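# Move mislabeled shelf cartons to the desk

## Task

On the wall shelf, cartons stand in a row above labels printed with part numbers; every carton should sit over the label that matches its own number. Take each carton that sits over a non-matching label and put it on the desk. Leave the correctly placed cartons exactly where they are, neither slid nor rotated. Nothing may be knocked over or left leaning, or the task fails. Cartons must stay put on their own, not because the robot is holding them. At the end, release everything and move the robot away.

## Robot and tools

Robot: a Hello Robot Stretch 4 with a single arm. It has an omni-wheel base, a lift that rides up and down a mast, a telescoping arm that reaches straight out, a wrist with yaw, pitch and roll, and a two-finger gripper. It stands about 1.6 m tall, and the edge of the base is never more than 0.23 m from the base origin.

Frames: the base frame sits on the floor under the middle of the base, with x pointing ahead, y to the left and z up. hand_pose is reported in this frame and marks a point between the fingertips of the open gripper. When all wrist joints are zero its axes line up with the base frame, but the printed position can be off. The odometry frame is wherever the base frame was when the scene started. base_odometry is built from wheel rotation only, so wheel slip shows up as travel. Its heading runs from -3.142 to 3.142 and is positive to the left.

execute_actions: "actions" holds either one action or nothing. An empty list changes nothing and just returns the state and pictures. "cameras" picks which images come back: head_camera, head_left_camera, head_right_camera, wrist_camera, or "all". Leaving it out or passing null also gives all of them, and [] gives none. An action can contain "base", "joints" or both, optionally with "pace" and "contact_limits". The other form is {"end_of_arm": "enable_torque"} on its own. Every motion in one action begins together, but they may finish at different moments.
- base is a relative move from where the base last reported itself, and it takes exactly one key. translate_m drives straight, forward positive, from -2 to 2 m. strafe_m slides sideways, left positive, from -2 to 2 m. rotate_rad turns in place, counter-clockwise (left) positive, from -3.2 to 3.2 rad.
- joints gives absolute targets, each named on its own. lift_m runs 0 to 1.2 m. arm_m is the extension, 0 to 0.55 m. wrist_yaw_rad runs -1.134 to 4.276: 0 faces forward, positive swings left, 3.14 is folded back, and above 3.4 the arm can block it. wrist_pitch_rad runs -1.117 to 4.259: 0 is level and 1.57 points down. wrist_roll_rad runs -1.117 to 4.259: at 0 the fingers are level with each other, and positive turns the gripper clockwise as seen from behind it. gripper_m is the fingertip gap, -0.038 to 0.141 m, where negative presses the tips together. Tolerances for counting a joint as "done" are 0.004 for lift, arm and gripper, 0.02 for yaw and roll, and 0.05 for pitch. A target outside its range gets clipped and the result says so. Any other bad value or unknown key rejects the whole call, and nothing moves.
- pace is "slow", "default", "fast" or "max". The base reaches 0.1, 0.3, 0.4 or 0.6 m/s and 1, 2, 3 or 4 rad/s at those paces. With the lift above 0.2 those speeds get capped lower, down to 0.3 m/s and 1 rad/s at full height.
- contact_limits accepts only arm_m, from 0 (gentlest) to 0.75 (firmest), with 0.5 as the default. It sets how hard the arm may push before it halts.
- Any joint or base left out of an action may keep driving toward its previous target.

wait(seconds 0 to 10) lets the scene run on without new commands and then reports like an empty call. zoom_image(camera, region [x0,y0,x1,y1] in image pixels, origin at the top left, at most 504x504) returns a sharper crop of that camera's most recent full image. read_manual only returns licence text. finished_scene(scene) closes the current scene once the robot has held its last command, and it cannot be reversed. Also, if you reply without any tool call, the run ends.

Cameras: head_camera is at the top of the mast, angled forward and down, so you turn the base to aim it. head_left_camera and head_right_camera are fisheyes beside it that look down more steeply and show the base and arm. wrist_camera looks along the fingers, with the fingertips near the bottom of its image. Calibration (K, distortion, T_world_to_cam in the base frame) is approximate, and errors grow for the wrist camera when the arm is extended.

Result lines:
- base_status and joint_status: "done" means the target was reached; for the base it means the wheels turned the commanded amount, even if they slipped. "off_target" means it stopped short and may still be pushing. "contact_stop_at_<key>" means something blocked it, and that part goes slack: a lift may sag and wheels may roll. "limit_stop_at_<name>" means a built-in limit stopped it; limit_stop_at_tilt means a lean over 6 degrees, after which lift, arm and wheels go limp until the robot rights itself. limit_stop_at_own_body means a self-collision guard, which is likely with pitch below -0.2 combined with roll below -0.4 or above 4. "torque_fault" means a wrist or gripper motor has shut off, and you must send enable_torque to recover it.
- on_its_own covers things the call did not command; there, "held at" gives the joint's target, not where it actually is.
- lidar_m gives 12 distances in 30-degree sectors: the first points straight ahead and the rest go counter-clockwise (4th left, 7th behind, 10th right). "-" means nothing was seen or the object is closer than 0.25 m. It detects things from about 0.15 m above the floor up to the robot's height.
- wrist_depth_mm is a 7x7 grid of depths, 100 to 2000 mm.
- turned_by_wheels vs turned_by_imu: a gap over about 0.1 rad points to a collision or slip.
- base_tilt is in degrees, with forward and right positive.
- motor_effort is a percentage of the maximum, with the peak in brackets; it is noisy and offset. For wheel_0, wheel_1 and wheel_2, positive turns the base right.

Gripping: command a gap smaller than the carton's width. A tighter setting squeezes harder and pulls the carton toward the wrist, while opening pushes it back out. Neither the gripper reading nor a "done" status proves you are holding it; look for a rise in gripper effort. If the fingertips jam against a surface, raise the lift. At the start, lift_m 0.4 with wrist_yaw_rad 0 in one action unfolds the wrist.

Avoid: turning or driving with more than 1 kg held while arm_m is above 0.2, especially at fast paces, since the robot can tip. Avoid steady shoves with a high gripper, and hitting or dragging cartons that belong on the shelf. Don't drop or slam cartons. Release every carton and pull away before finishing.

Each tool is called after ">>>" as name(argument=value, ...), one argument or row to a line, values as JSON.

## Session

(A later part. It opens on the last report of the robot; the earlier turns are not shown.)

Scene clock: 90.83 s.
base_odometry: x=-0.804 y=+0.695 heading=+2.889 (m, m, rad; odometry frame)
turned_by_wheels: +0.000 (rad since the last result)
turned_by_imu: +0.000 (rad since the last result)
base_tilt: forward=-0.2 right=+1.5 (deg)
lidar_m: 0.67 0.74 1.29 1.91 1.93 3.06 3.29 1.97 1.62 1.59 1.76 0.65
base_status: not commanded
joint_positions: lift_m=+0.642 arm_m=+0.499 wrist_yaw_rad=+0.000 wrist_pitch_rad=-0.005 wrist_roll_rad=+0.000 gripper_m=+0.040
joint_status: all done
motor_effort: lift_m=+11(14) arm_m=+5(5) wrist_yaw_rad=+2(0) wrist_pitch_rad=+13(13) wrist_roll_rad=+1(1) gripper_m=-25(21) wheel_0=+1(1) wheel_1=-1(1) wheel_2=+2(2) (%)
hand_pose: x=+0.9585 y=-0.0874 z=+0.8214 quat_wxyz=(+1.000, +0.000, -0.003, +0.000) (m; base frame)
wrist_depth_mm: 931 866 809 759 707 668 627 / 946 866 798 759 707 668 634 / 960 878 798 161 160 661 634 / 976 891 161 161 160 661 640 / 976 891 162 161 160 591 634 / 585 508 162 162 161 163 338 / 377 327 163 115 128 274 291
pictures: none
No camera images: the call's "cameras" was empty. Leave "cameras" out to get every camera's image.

>>> execute_actions(
  actions=[
    {"joints":{"gripper_m":0.141,"lift_m":0.648}},
  ],
  cameras=[],
)

>>> execute_actions(
  actions=[
    {"joints":{"arm_m":0.0},"pace":"fast"},
  ],
  cameras=["head_camera"],
)

>>> execute_actions(
  actions=[
    {"base":{"rotate_rad":3.07},"joints":{"lift_m":0.73},"pace":"fast"},
  ],
  cameras=[],
)

>>> execute_actions(
  actions=[
    {"base":{"translate_m":2.0},"pace":"max"},
  ],
  cameras=[],
)

>>> execute_actions(
  actions=[
    {"base":{"rotate_rad":-0.22},"joints":{"arm_m":0.1}},
  ],
  cameras=["head_camera","wrist_camera"],
)

Scene clock: 103.13 s.
base_odometry: x=-0.804 y=+0.695 heading=+2.889 (m, m, rad; odometry frame)
turned_by_wheels: +0.000 (rad since the last result)
turned_by_imu: -0.001 (rad since the last result)
base_tilt: forward=-0.2 right=+1.4 (deg)
lidar_m: 0.65 0.74 1.29 1.88 1.95 3.04 3.26 1.97 1.62 1.58 1.74 0.65
base_status: not commanded
joint_positions: lift_m=+0.648 arm_m=+0.499 wrist_yaw_rad=+0.000 wrist_pitch_rad=+0.002 wrist_roll_rad=+0.000 gripper_m=+0.141
joint_status: all done
motor_effort: lift_m=+22(22) arm_m=+6(6) wrist_yaw_rad=+1(2) wrist_pitch_rad=-8(14) wrist_roll_rad=+2(2) gripper_m=-2(27) wheel_0=+1(1) wheel_1=+0(1) wheel_2=+2(2) (%)
hand_pose: x=+0.9585 y=-0.0874 z=+0.8253 quat_wxyz=(+1.000, +0.000, +0.001, +0.000) (m; base frame)
wrist_depth_mm: 917 866 798 750 699 661 627 / 946 878 798 750 707 661 627 / 946 878 809 189 191 668 627 / 960 891 186 187 190 668 640 / 960 891 216 189 192 512 634 / 569 488 187 189 191 195 384 / 375 355 320 149 194 273 291
pictures: none
No camera images: the call's "cameras" was empty. Leave "cameras" out to get every camera's image.

Scene clock: 105.23 s.
base_odometry: x=-0.804 y=+0.695 heading=+2.889 (m, m, rad; odometry frame)
turned_by_wheels: +0.000 (rad since the last result)
turned_by_imu: +0.000 (rad since the last result)
base_tilt: forward=-0.3 right=+1.5 (deg)
lidar_m: 0.65 0.76 1.26 1.90 1.92 3.05 3.28 1.94 1.61 1.61 1.73 0.66
base_status: not commanded
joint_positions: lift_m=+0.648 arm_m=+0.002 wrist_yaw_rad=+0.000 wrist_pitch_rad=+0.003 wrist_roll_rad=+0.000 gripper_m=+0.141
joint_status: all done
joint sent to its limit — the command would take arm_m past its lower limit, so that joint was sent only as far as its limit.
motor_effort: lift_m=+22(22) arm_m=-5(7) wrist_yaw_rad=+3(1) wrist_pitch_rad=-10(10) wrist_roll_rad=+1(2) gripper_m=+2(0) wheel_0=+1(1) wheel_1=-1(0) wheel_2=+2(2) (%)
hand_pose: x=+0.4613 y=-0.0875 z=+0.8252 quat_wxyz=(+1.000, +0.000, +0.001, +0.000) (m; base frame)
wrist_depth_mm: 1499 1397 1308 1205 1160 1078 1008 / 1537 1397 1308 1229 1160 1098 1025 / 1537 1430 1308 1229 1160 1098 1025 / 1537 1430 1308 676 1160 1118 1042 / 1576 1160 991 683 741 661 621 / 647 525 459 480 410 382 389 / 1336 1499 1366 707 1205 1118 715
pictures: head_camera
Images, in order (width x height): head_camera 420x560.

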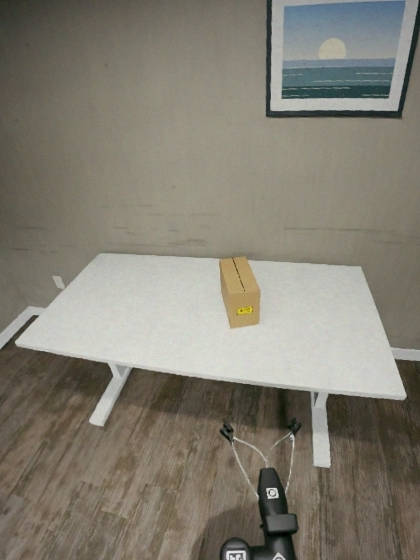

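Scene clock: 107.67 s.
base_odometry: x=-0.803 y=+0.695 heading=-0.324 (m, m, rad; odometry frame)
turned_by_wheels: +3.070 (rad since the last result)
turned_by_imu: +3.065 (rad since the last result)
base_tilt: forward=-0.1 right=+1.5 (deg)
lidar_m: 3.02 2.04 1.65 1.56 1.80 0.66 0.64 0.73 1.22 2.05 1.91 3.02
base_status: done
joint_positions: lift_m=+0.730 arm_m=+0.002 wrist_yaw_rad=+0.000 wrist_pitch_rad=+0.002 wrist_roll_rad=+0.000 gripper_m=+0.141
joint_status: all done
motor_effort: lift_m=+20(23) arm_m=-5(5) wrist_yaw_rad=-1(2) wrist_pitch_rad=-9(10) wrist_roll_rad=+2(1) gripper_m=+4(0) wheel_0=+0(8) wheel_1=-2(7) wheel_2=+2(9) (%)
hand_pose: x=+0.4614 y=-0.0874 z=+0.9074 quat_wxyz=(+1.000, +0.000, +0.001, +0.000) (m; base frame)
wrist_depth_mm: 1921 - - - - - - / 1921 - - - - - - / 1863 - - - - - - / 1808 - - - - - - / 1808 - - - - - - / 1808 - - - - - - / 1756 - - - 1863 1756 1708
pictures: none
No camera images: the call's "cameras" was empty. Leave "cameras" out to get every camera's image.

Scene clock: 113.70 s.
base_odometry: x=+1.092 y=+0.058 heading=-0.324 (m, m, rad; odometry frame)
turned_by_wheels: +0.000 (rad since the last result)
turned_by_imu: -0.008 (rad since the last result)
base_tilt: forward=-0.2 right=+1.6 (deg)
lidar_m: 1.02 1.42 1.26 1.26 1.41 2.26 3.24 3.01 2.03 2.00 1.29 1.03
base_status: done
joint_positions: lift_m=+0.730 arm_m=+0.002 wrist_yaw_rad=+0.000 wrist_pitch_rad=+0.002 wrist_roll_rad=+0.000 gripper_m=+0.141
joint_status: not commanded
motor_effort: lift_m=+20(20) arm_m=-5(5) wrist_yaw_rad=+1(0) wrist_pitch_rad=-9(10) wrist_roll_rad=+1(0) gripper_m=+0(3) wheel_0=+0(5) wheel_1=+0(7) wheel_2=+0(12) (%)
hand_pose: x=+0.4614 y=-0.0874 z=+0.9074 quat_wxyz=(+1.000, +0.000, +0.001, +0.000) (m; base frame)
wrist_depth_mm: 1205 1138 1098 1042 976 931 917 / 1229 1160 1098 1042 1008 960 917 / 1255 1160 1118 1060 991 960 917 / 1255 1182 1118 1060 778 732 707 / 1255 1182 1118 1042 778 732 715 / 1281 1229 1118 1078 1025 960 946 / 1281 1205 1138 609 1008 991 931
pictures: none
No camera images: the call's "cameras" was empty. Leave "cameras" out to get every camera's image.

Scene clock: 114.97 s.
base_odometry: x=+1.092 y=+0.058 heading=-0.544 (m, m, rad; odometry frame)
turned_by_wheels: -0.220 (rad since the last result)
turned_by_imu: -0.220 (rad since the last result)
base_tilt: forward=-0.2 right=+1.5 (deg)
lidar_m: 1.02 1.32 1.39 1.26 1.32 1.79 3.50 2.73 2.12 2.00 1.99 1.08
base_status: done
joint_positions: lift_m=+0.730 arm_m=+0.099 wrist_yaw_rad=+0.000 wrist_pitch_rad=+0.002 wrist_roll_rad=+0.000 gripper_m=+0.141
joint_status: all done
motor_effort: lift_m=+20(20) arm_m=+5(6) wrist_yaw_rad=+2(3) wrist_pitch_rad=-9(9) wrist_roll_rad=+1(1) gripper_m=-1(3) wheel_0=-1(4) wheel_1=+1(6) wheel_2=-1(7) (%)
hand_pose: x=+0.5585 y=-0.0874 z=+0.9074 quat_wxyz=(+1.000, +0.000, +0.001, +0.000) (m; base frame)
wrist_depth_mm: 931 946 946 946 960 946 960 / 946 960 946 946 946 960 946 / 946 946 960 946 960 960 960 / 946 960 960 715 707 723 707 / 960 960 960 723 715 715 715 / 976 960 715 976 960 976 976 / 976 960 976 544 976 976 976
pictures: head_camera, wrist_camera
camera_calibration (this result's frames):
wrist_camera: T_world_to_cam=[[0.00835439, -0.994141, -0.107767, 0.0165427], [-0.0161591, 0.107622, -0.994061, 0.977899], [0.999835, 0.0100462, -0.0151653, -0.319338], [0, 0, 0, 1]] pos_world=[0.334949, -0.0855897, 0.969031]
Images, in order (width x height): head_camera 420x560, wrist_camera 616x392.

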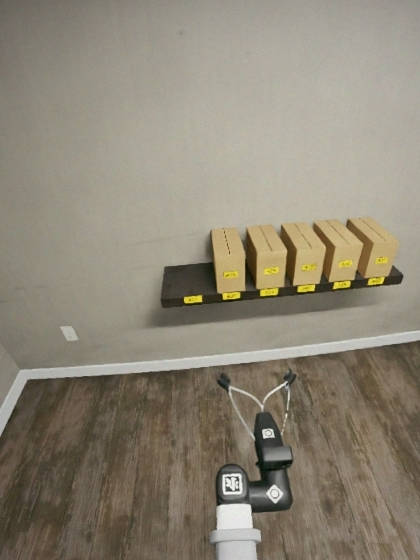

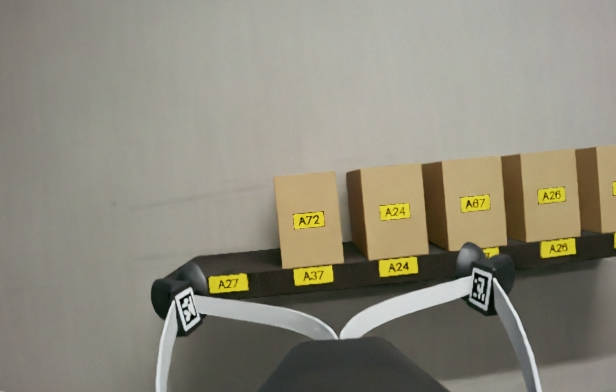

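>>> execute_actions(
  actions=[
    {"base":{"rotate_rad":0.01}},
  ],
  cameras=[],
)

>>> execute_actions(
  actions=[
    {"base":{"strafe_m":0.032}},
  ],
  cameras=[],
)

>>> execute_actions(
  actions=[
    {"base":{"translate_m":0.2},"joints":{"arm_m":0.33}},
  ],
  cameras=["wrist_camera"],
)

Scene clock: 118.03 s.
base_odometry: x=+1.092 y=+0.058 heading=-0.534 (m, m, rad; odometry frame)
turned_by_wheels: +0.010 (rad since the last result)
turned_by_imu: +0.010 (rad since the last result)
base_tilt: forward=-0.2 right=+1.5 (deg)
lidar_m: 1.02 1.30 1.39 1.26 1.31 1.77 3.49 2.74 2.13 1.98 1.95 1.10
base_status: done
joint_positions: lift_m=+0.730 arm_m=+0.099 wrist_yaw_rad=+0.000 wrist_pitch_rad=+0.002 wrist_roll_rad=+0.000 gripper_m=+0.141
joint_status: not commanded
motor_effort: lift_m=+20(20) arm_m=+5(6) wrist_yaw_rad=+1(1) wrist_pitch_rad=-9(9) wrist_roll_rad=+1(1) gripper_m=+2(1) wheel_0=+0(3) wheel_1=+2(4) wheel_2=+1(5) (%)
hand_pose: x=+0.5585 y=-0.0874 z=+0.9074 quat_wxyz=(+1.000, +0.000, +0.001, +0.000) (m; base frame)
wrist_depth_mm: 946 960 946 946 946 946 946 / 946 946 946 960 946 946 946 / 960 960 960 960 946 946 960 / 960 960 946 715 715 707 715 / 960 960 960 723 715 715 715 / 976 991 214 960 960 960 960 / 991 976 976 544 976 976 976
pictures: none
No camera images: the call's "cameras" was empty. Leave "cameras" out to get every camera's image.

Scene clock: 118.97 s.
base_odometry: x=+1.109 y=+0.085 heading=-0.534 (m, m, rad; odometry frame)
turned_by_wheels: +0.000 (rad since the last result)
turned_by_imu: +0.000 (rad since the last result)
base_tilt: forward=-0.2 right=+1.5 (deg)
lidar_m: 1.02 1.32 1.35 1.23 1.28 1.74 3.49 2.76 2.19 2.02 1.90 1.08
base_status: done
joint_positions: lift_m=+0.730 arm_m=+0.099 wrist_yaw_rad=+0.000 wrist_pitch_rad=+0.002 wrist_roll_rad=+0.000 gripper_m=+0.141
joint_status: not commanded
motor_effort: lift_m=+20(20) arm_m=+5(5) wrist_yaw_rad=+0(0) wrist_pitch_rad=-9(9) wrist_roll_rad=+1(1) gripper_m=+0(0) wheel_0=+1(7) wheel_1=+0(9) wheel_2=+0(0) (%)
hand_pose: x=+0.5585 y=-0.0874 z=+0.9074 quat_wxyz=(+1.000, +0.000, +0.001, +0.000) (m; base frame)
wrist_depth_mm: 946 960 946 946 946 946 946 / 946 946 960 946 946 960 946 / 946 960 946 946 960 960 946 / 946 960 960 715 715 707 715 / 960 960 946 715 715 707 715 / 960 960 707 960 960 960 960 / 991 960 976 544 976 960 976
pictures: none
No camera images: the call's "cameras" was empty. Leave "cameras" out to get every camera's image.

Scene clock: 121.03 s.
base_odometry: x=+1.281 y=-0.017 heading=-0.534 (m, m, rad; odometry frame)
turned_by_wheels: +0.000 (rad since the last result)
turned_by_imu: -0.001 (rad since the last result)
base_tilt: forward=-0.3 right=+1.5 (deg)
lidar_m: 0.82 1.12 1.37 1.24 1.27 1.72 3.68 2.99 2.16 2.02 1.66 0.90
base_status: done
joint_positions: lift_m=+0.730 arm_m=+0.329 wrist_yaw_rad=+0.000 wrist_pitch_rad=+0.002 wrist_roll_rad=+0.000 gripper_m=+0.141
joint_status: all done
motor_effort: lift_m=+20(20) arm_m=+5(6) wrist_yaw_rad=+1(3) wrist_pitch_rad=-9(9) wrist_roll_rad=+1(1) gripper_m=+4(1) wheel_0=+2(8) wheel_1=+1(5) wheel_2=+1(10) (%)
hand_pose: x=+0.7885 y=-0.0874 z=+0.9074 quat_wxyz=(+1.000, +0.000, +0.001, +0.000) (m; base frame)
wrist_depth_mm: 530 530 535 530 530 530 530 / 539 535 535 539 535 535 530 / 535 535 539 535 535 535 287 / 539 539 535 289 290 289 287 / 539 539 544 291 290 289 290 / 544 535 415 291 291 290 290 / 488 357 345 202 293 291 293
pictures: wrist_camera
camera_calibration (this result's frames):
wrist_camera: T_world_to_cam=[[0.00852738, -0.994137, -0.107793, 0.0145582], [-0.0161945, 0.107645, -0.994057, 0.981633], [0.999832, 0.0102224, -0.0151816, -0.549315], [0, 0, 0, 1]] pos_world=[0.564996, -0.0855799, 0.96903]
Images, in order (width x height): wrist_camera 616x392.

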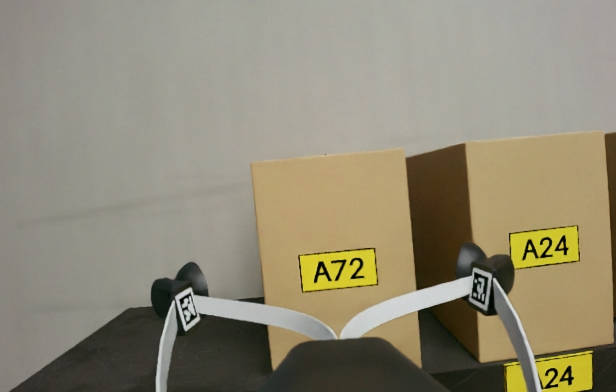

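>>> execute_actions(
  actions=[
    {"joints":{"arm_m":0.437},"contact_limits":{"arm_m":0.1},"pace":"slow"},
  ],
  cameras=["wrist_camera"],
)

>>> execute_actions(
  actions=[
    {"joints":{"gripper_m":0.06}},
  ],
  cameras=["wrist_camera"],
)

>>> execute_actions(
  actions=[
    {"joints":{"lift_m":0.76},"pace":"slow"},
  ],
  cameras=["wrist_camera"],
)

Scene clock: 126.10 s.
base_odometry: x=+1.281 y=-0.017 heading=-0.534 (m, m, rad; odometry frame)
turned_by_wheels: +0.000 (rad since the last result)
turned_by_imu: -0.001 (rad since the last result)
base_tilt: forward=-0.3 right=+1.6 (deg)
lidar_m: 0.81 1.09 1.38 1.22 1.28 1.76 3.71 2.96 2.15 2.02 1.65 0.85
base_status: not commanded
joint_positions: lift_m=+0.730 arm_m=+0.436 wrist_yaw_rad=+0.000 wrist_pitch_rad=+0.002 wrist_roll_rad=+0.000 gripper_m=+0.141
joint_status: all done
motor_effort: lift_m=+20(20) arm_m=+6(5) wrist_yaw_rad=+0(0) wrist_pitch_rad=-10(9) wrist_roll_rad=+1(1) gripper_m=-2(0) wheel_0=+2(2) wheel_1=+1(1) wheel_2=+1(0) (%)
contact_limits: arm_m 0.1
hand_pose: x=+0.8954 y=-0.0874 z=+0.9074 quat_wxyz=(+1.000, +0.000, +0.001, +0.000) (m; base frame)
wrist_depth_mm: 427 427 430 427 427 424 427 / 430 427 430 430 430 430 430 / 433 430 433 433 185 263 182 / 433 433 186 186 186 235 183 / 436 436 186 187 187 211 186 / 436 436 187 187 187 189 189 / 389 353 319 149 189 234 191
pictures: wrist_camera
camera_calibration (this result's frames):
wrist_camera: T_world_to_cam=[[0.00850795, -0.994137, -0.107793, 0.0136583], [-0.0161937, 0.107645, -0.994057, 0.983364], [0.999833, 0.010203, -0.0151829, -0.656217], [0, 0, 0, 1]] pos_world=[0.671916, -0.0855812, 0.969029]
Images, in order (width x height): wrist_camera 616x392.

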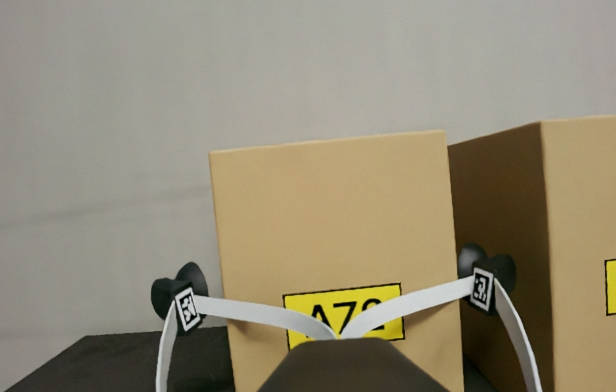

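Scene clock: 127.93 s.
base_odometry: x=+1.281 y=-0.017 heading=-0.534 (m, m, rad; odometry frame)
turned_by_wheels: +0.000 (rad since the last result)
turned_by_imu: +0.000 (rad since the last result)
base_tilt: forward=-0.3 right=+1.5 (deg)
lidar_m: 0.82 1.10 1.37 1.25 1.28 1.76 3.70 3.00 2.15 2.03 1.63 0.87
base_status: not commanded
joint_positions: lift_m=+0.730 arm_m=+0.436 wrist_yaw_rad=+0.000 wrist_pitch_rad=+0.003 wrist_roll_rad=+0.000 gripper_m=+0.060
joint_status: all done
motor_effort: lift_m=+20(20) arm_m=+6(6) wrist_yaw_rad=+1(4) wrist_pitch_rad=-10(10) wrist_roll_rad=+0(2) gripper_m=-19(18) wheel_0=+2(2) wheel_1=+1(1) wheel_2=+1(1) (%)
hand_pose: x=+0.8954 y=-0.0875 z=+0.9073 quat_wxyz=(+1.000, +0.000, +0.001, +0.000) (m; base frame)
wrist_depth_mm: 427 427 430 424 427 427 427 / 430 430 430 427 430 430 430 / 430 433 430 170 170 247 181 / 436 433 171 171 171 234 183 / 436 439 172 171 171 224 186 / 439 439 172 172 172 173 183 / 389 330 174 116 135 233 192
pictures: wrist_camera
camera_calibration (this result's frames):
wrist_camera: T_world_to_cam=[[0.00820908, -0.994139, -0.107794, 0.0138402], [-0.0163321, 0.10765, -0.994055, 0.983446], [0.999833, 0.00992077, -0.0153527, -0.656107], [0, 0, 0, 1]] pos_world=[0.671945, -0.0855995, 0.969018]
Images, in order (width x height): wrist_camera 616x392.

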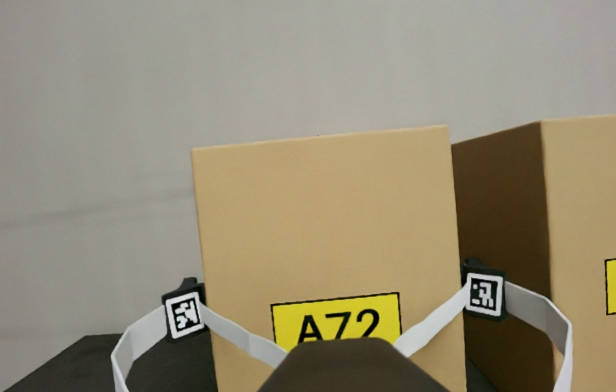

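Scene clock: 129.00 s.
base_odometry: x=+1.281 y=-0.017 heading=-0.534 (m, m, rad; odometry frame)
turned_by_wheels: +0.000 (rad since the last result)
turned_by_imu: +0.000 (rad since the last result)
base_tilt: forward=-0.2 right=+1.4 (deg)
lidar_m: 0.81 1.10 1.33 1.24 1.29 1.74 3.71 2.98 2.15 2.02 1.66 0.88
base_status: not commanded
joint_positions: lift_m=+0.760 arm_m=+0.436 wrist_yaw_rad=+0.000 wrist_pitch_rad=+0.004 wrist_roll_rad=+0.000 gripper_m=+0.060
joint_status: all done
motor_effort: lift_m=+22(23) arm_m=+6(6) wrist_yaw_rad=+2(2) wrist_pitch_rad=-14(14) wrist_roll_rad=+0(1) gripper_m=-22(19) wheel_0=+2(2) wheel_1=+1(1) wheel_2=+1(1) (%)
hand_pose: x=+0.8954 y=-0.0875 z=+0.9367 quat_wxyz=(+1.000, +0.000, +0.002, +0.000) (m; base frame)
wrist_depth_mm: 427 427 427 427 427 427 424 / 427 430 427 427 430 427 427 / 430 430 430 171 171 430 433 / 433 433 172 171 171 249 184 / 436 439 172 172 172 223 186 / 439 439 173 172 172 172 183 / 442 392 173 116 135 233 192
pictures: wrist_camera
camera_calibration (this result's frames):
wrist_camera: T_world_to_cam=[[0.00804764, -0.994139, -0.107806, 0.0171619], [-0.0178192, 0.10765, -0.994029, 1.01395], [0.999809, 0.00992062, -0.0168485, -0.654233], [0, 0, 0, 1]] pos_world=[0.672037, -0.0855995, 0.998718]
Images, in order (width x height): wrist_camera 616x392.

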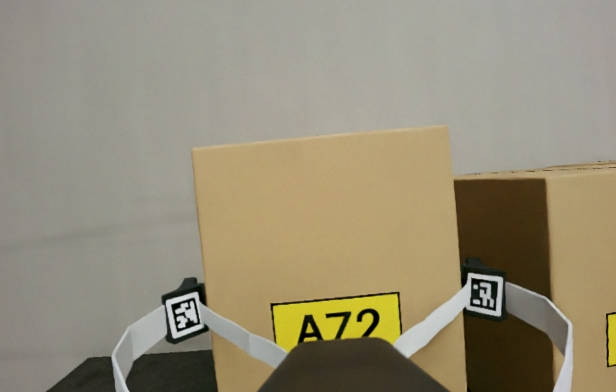

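>>> execute_actions(
  actions=[
    {"joints":{"arm_m":0.05}},
  ],
  cameras=["wrist_camera"],
)

>>> execute_actions(
  actions=[
    {"base":{"rotate_rad":-2.79}},
  ],
  cameras=[],
)

>>> execute_actions(
  actions=[
    {"base":{"translate_m":2.0},"pace":"max"},
  ],
  cameras=["head_camera"],
)

Scene clock: 134.20 s.
base_odometry: x=+1.281 y=-0.017 heading=-0.534 (m, m, rad; odometry frame)
turned_by_wheels: +0.000 (rad since the last result)
turned_by_imu: -0.001 (rad since the last result)
base_tilt: forward=-0.1 right=+1.5 (deg)
lidar_m: 0.44 1.12 1.38 1.24 1.28 1.78 3.70 2.98 2.14 2.02 1.65 0.47
base_status: not commanded
joint_positions: lift_m=+0.760 arm_m=+0.051 wrist_yaw_rad=+0.000 wrist_pitch_rad=+0.004 wrist_roll_rad=+0.000 gripper_m=+0.060
joint_status: all done
motor_effort: lift_m=+22(22) arm_m=-5(6) wrist_yaw_rad=+2(1) wrist_pitch_rad=-15(16) wrist_roll_rad=+1(1) gripper_m=-21(19) wheel_0=+2(2) wheel_1=+1(1) wheel_2=+1(1) (%)
hand_pose: x=+0.5103 y=-0.0874 z=+0.9366 quat_wxyz=(+1.000, +0.000, +0.002, +0.000) (m; base frame)
wrist_depth_mm: 798 798 798 798 788 798 788 / 809 809 798 798 798 809 798 / 809 809 809 171 171 798 798 / 809 809 171 171 171 559 559 / 809 809 172 172 172 559 564 / 809 809 173 172 172 172 559 / 831 820 173 116 134 831 820
pictures: wrist_camera
camera_calibration (this result's frames):
wrist_camera: T_world_to_cam=[[0.00806893, -0.994139, -0.107809, 0.0202595], [-0.0181676, 0.107649, -0.994023, 1.00716], [0.999802, 0.00997934, -0.0171925, -0.268847], [0, 0, 0, 1]] pos_world=[0.286928, -0.0855957, 0.998698]
Images, in order (width x height): wrist_camera 616x392.

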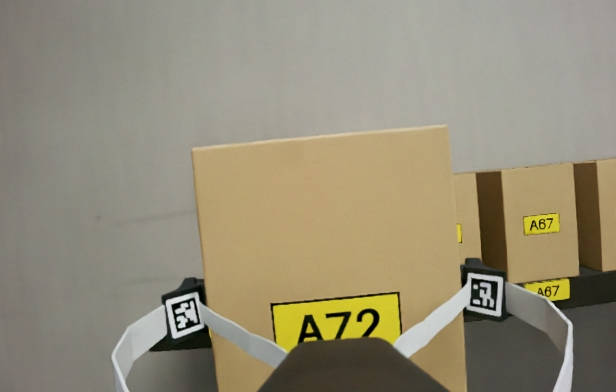

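Scene clock: 136.87 s.
base_odometry: x=+1.281 y=-0.017 heading=+2.960 (m, m, rad; odometry frame)
turned_by_wheels: -2.790 (rad since the last result)
turned_by_imu: -2.786 (rad since the last result)
base_tilt: forward=-0.3 right=+1.4 (deg)
lidar_m: 0.43 2.31 2.01 2.08 0.95 0.83 0.84 1.30 1.26 1.24 1.51 0.47
base_status: done
joint_positions: lift_m=+0.760 arm_m=+0.051 wrist_yaw_rad=+0.000 wrist_pitch_rad=+0.004 wrist_roll_rad=+0.000 gripper_m=+0.060
joint_status: not commanded
motor_effort: lift_m=+22(22) arm_m=-5(5) wrist_yaw_rad=+2(2) wrist_pitch_rad=-15(15) wrist_roll_rad=+1(1) gripper_m=-18(19) wheel_0=+0(4) wheel_1=+1(8) wheel_2=+1(8) (%)
hand_pose: x=+0.5103 y=-0.0875 z=+0.9366 quat_wxyz=(+1.000, +0.000, +0.002, +0.000) (m; base frame)
wrist_depth_mm: - - - - - - - / - - - - - - - / - - - 171 171 - - / - - 171 171 171 - - / - - 172 172 172 - - / - - 172 172 172 172 - / - - 173 116 134 1756 1708
pictures: none
No camera images: the call's "cameras" was empty. Leave "cameras" out to get every camera's image.

Scene clock: 142.97 s.
base_odometry: x=-0.686 y=+0.345 heading=+2.960 (m, m, rad; odometry frame)
turned_by_wheels: +0.000 (rad since the last result)
turned_by_imu: -0.008 (rad since the last result)
base_tilt: forward=-0.2 right=+1.5 (deg)
lidar_m: 0.44 1.05 1.84 1.58 1.75 2.77 3.01 2.12 1.88 1.81 1.08 0.47
base_status: done
joint_positions: lift_m=+0.760 arm_m=+0.051 wrist_yaw_rad=+0.000 wrist_pitch_rad=+0.004 wrist_roll_rad=+0.000 gripper_m=+0.060
joint_status: not commanded
motor_effort: lift_m=+20(22) arm_m=-5(5) wrist_yaw_rad=+3(0) wrist_pitch_rad=-15(15) wrist_roll_rad=+1(2) gripper_m=-20(22) wheel_0=+1(10) wheel_1=+0(6) wheel_2=+1(12) (%)
hand_pose: x=+0.5103 y=-0.0874 z=+0.9368 quat_wxyz=(+1.000, +0.000, +0.002, +0.000) (m; base frame)
wrist_depth_mm: 1808 1756 1576 1464 1336 1229 1160 / 1808 1756 1618 1464 1336 1255 1182 / 1808 1756 1576 171 171 1281 1205 / 1756 1756 171 171 171 1255 1205 / 1756 1756 172 172 172 798 1042 / 1808 917 173 172 172 172 634 / 1756 1756 173 116 134 1281 1229
pictures: head_camera
Images, in order (width x height): head_camera 420x560.

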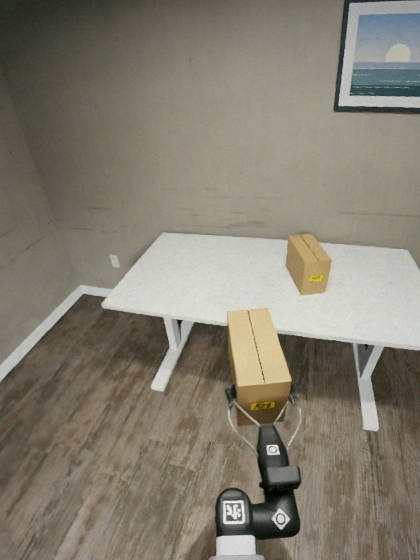

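>>> execute_actions(
  actions=[
    {"base":{"translate_m":0.27},"joints":{"arm_m":0.5}},
  ],
  cameras=["head_camera"],
)

>>> execute_actions(
  actions=[
    {"joints":{"lift_m":0.665}},
  ],
  cameras=[],
)

>>> execute_actions(
  actions=[
    {"joints":{"lift_m":0.645},"pace":"slow"},
  ],
  cameras=["head_camera"],
)

Scene clock: 147.23 s.
base_odometry: x=-0.952 y=+0.394 heading=+2.960 (m, m, rad; odometry frame)
turned_by_wheels: +0.000 (rad since the last result)
turned_by_imu: -0.001 (rad since the last result)
base_tilt: forward=-0.2 right=+1.4 (deg)
lidar_m: 0.67 0.78 1.79 1.69 1.64 3.05 3.27 2.24 1.93 1.93 0.73 0.63
base_status: done
joint_positions: lift_m=+0.760 arm_m=+0.499 wrist_yaw_rad=+0.000 wrist_pitch_rad=+0.004 wrist_roll_rad=+0.000 gripper_m=+0.060
joint_status: all done
motor_effort: lift_m=+20(20) arm_m=+5(5) wrist_yaw_rad=-1(3) wrist_pitch_rad=-15(14) wrist_roll_rad=+1(1) gripper_m=-20(18) wheel_0=+0(5) wheel_1=+1(5) wheel_2=+1(9) (%)
hand_pose: x=+0.9585 y=-0.0874 z=+0.9368 quat_wxyz=(+1.000, +0.000, +0.002, +0.000) (m; base frame)
wrist_depth_mm: 1008 904 820 768 707 654 615 / 991 904 842 768 707 661 621 / 1025 917 831 171 171 661 627 / 1042 931 172 171 171 668 634 / 1060 960 172 172 171 661 634 / 1060 946 172 172 172 172 627 / 654 559 173 116 134 477 469
pictures: head_camera
Images, in order (width x height): head_camera 420x560.

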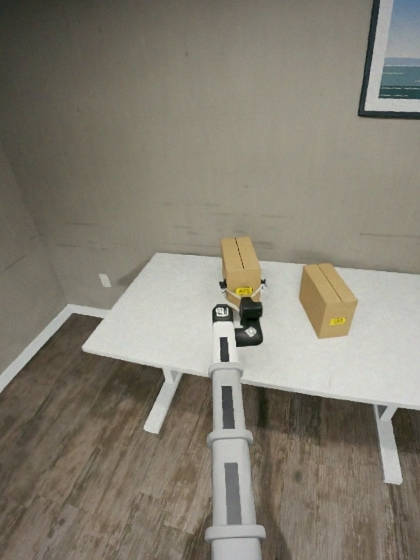

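Scene clock: 148.63 s.
base_odometry: x=-0.952 y=+0.394 heading=+2.960 (m, m, rad; odometry frame)
turned_by_wheels: +0.000 (rad since the last result)
turned_by_imu: +0.000 (rad since the last result)
base_tilt: forward=-0.3 right=+1.5 (deg)
lidar_m: 0.66 0.78 1.77 1.65 1.65 3.04 3.28 2.22 1.91 1.94 0.77 0.64
base_status: not commanded
joint_positions: lift_m=+0.665 arm_m=+0.499 wrist_yaw_rad=+0.000 wrist_pitch_rad=+0.004 wrist_roll_rad=+0.000 gripper_m=+0.060
joint_status: all done
motor_effort: lift_m=+15(19) arm_m=+5(5) wrist_yaw_rad=+2(0) wrist_pitch_rad=-15(15) wrist_roll_rad=+1(1) gripper_m=-19(20) wheel_0=+0(0) wheel_1=+1(1) wheel_2=+1(1) (%)
hand_pose: x=+0.9585 y=-0.0874 z=+0.8422 quat_wxyz=(+1.000, +0.000, +0.002, +0.000) (m; base frame)
wrist_depth_mm: 991 904 820 759 707 654 615 / 1008 904 831 768 715 661 621 / 1025 931 820 171 171 661 627 / 1025 946 172 171 171 668 634 / 1060 946 172 172 171 661 634 / 621 585 173 172 172 172 413 / 413 366 173 116 134 312 307
pictures: none
No camera images: the call's "cameras" was empty. Leave "cameras" out to get every camera's image.

Scene clock: 149.57 s.
base_odometry: x=-0.952 y=+0.394 heading=+2.960 (m, m, rad; odometry frame)
turned_by_wheels: +0.000 (rad since the last result)
turned_by_imu: +0.000 (rad since the last result)
base_tilt: forward=-0.1 right=+1.5 (deg)
lidar_m: 0.65 0.74 1.77 1.71 1.63 3.03 3.29 2.22 1.89 1.92 0.74 0.65
base_status: not commanded
joint_positions: lift_m=+0.645 arm_m=+0.499 wrist_yaw_rad=+0.000 wrist_pitch_rad=-0.001 wrist_roll_rad=+0.000 gripper_m=+0.060
joint_status: all done
motor_effort: lift_m=+13(15) arm_m=+5(6) wrist_yaw_rad=-1(0) wrist_pitch_rad=+0(15) wrist_roll_rad=+1(2) gripper_m=-20(17) wheel_0=+0(0) wheel_1=+1(1) wheel_2=+1(1) (%)
hand_pose: x=+0.9585 y=-0.0874 z=+0.8239 quat_wxyz=(+1.000, +0.000, +0.000, +0.000) (m; base frame)
wrist_depth_mm: 1008 904 820 759 707 654 615 / 1025 917 842 768 715 661 621 / 1025 931 820 170 170 668 627 / 1042 931 171 171 170 668 634 / 1042 946 172 171 172 661 621 / 574 544 172 172 172 172 382 / 377 330 173 115 134 285 287
pictures: head_camera
Images, in order (width x height): head_camera 420x560.

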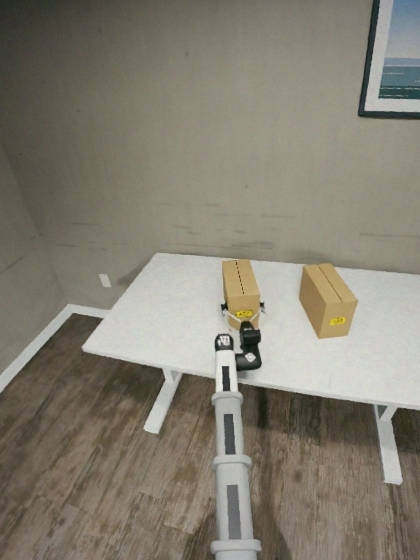

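>>> execute_actions(
  actions=[
    {"joints":{"gripper_m":0.141,"lift_m":0.648}},
  ],
  cameras=[],
)

>>> execute_actions(
  actions=[
    {"joints":{"arm_m":0.01},"base":{"translate_m":-0.2},"pace":"fast"},
  ],
  cameras=["head_camera"],
)

>>> finished_scene(
  scene=1,
)

Scene clock: 154.30 s.
base_odometry: x=-0.952 y=+0.394 heading=+2.960 (m, m, rad; odometry frame)
turned_by_wheels: +0.000 (rad since the last result)
turned_by_imu: +0.000 (rad since the last result)
base_tilt: forward=-0.3 right=+1.5 (deg)
lidar_m: 0.65 0.77 1.78 1.67 1.64 3.04 3.27 2.22 1.91 1.90 0.76 0.64
base_status: not commanded
joint_positions: lift_m=+0.648 arm_m=+0.499 wrist_yaw_rad=+0.000 wrist_pitch_rad=+0.002 wrist_roll_rad=+0.000 gripper_m=+0.141
joint_status: all done
motor_effort: lift_m=+21(22) arm_m=+5(5) wrist_yaw_rad=+0(0) wrist_pitch_rad=-8(8) wrist_roll_rad=+2(1) gripper_m=+1(19) wheel_0=+0(0) wheel_1=+1(1) wheel_2=+1(1) (%)
hand_pose: x=+0.9585 y=-0.0874 z=+0.8253 quat_wxyz=(+1.000, +0.000, +0.001, +0.000) (m; base frame)
wrist_depth_mm: 976 904 831 759 707 654 615 / 1008 904 842 768 707 661 621 / 1025 931 831 750 190 668 634 / 1042 946 190 190 190 676 634 / 1042 946 191 191 191 654 627 / 569 492 191 192 191 193 382 / 375 355 319 151 193 286 293
pictures: none
No camera images: the call's "cameras" was empty. Leave "cameras" out to get every camera's image.

Scene clock: 156.40 s.
base_odometry: x=-0.755 y=+0.358 heading=+2.960 (m, m, rad; odometry frame)
turned_by_wheels: +0.000 (rad since the last result)
turned_by_imu: +0.000 (rad since the last result)
base_tilt: forward=-0.2 right=+1.5 (deg)
lidar_m: 0.85 0.98 1.84 1.60 1.70 2.82 3.07 2.15 1.88 1.82 0.97 0.84
base_status: done
joint_positions: lift_m=+0.648 arm_m=+0.011 wrist_yaw_rad=+0.000 wrist_pitch_rad=+0.003 wrist_roll_rad=+0.000 gripper_m=+0.141
joint_status: all done
motor_effort: lift_m=+21(21) arm_m=-5(5) wrist_yaw_rad=+2(1) wrist_pitch_rad=-10(9) wrist_roll_rad=+1(1) gripper_m=+1(0) wheel_0=+0(5) wheel_1=+0(7) wheel_2=-2(14) (%)
hand_pose: x=+0.4703 y=-0.0875 z=+0.8252 quat_wxyz=(+1.000, +0.000, +0.001, +0.000) (m; base frame)
wrist_depth_mm: 1863 1708 1537 1430 1308 1229 1138 / 1808 1708 1576 1430 1336 1229 1160 / 1808 1708 1576 1430 1366 1229 1182 / 1808 1756 1576 866 1366 759 1160 / 1756 1756 991 878 768 661 615 / 1756 1756 661 1430 603 530 1182 / 1756 1756 1618 820 1336 1281 1205
pictures: head_camera
Images, in order (width x height): head_camera 420x560.

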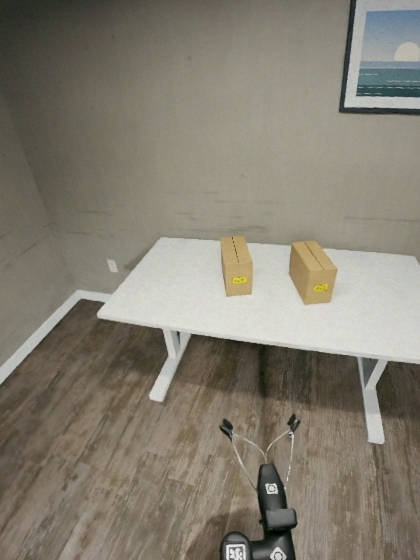

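The scene is finished: the task was done.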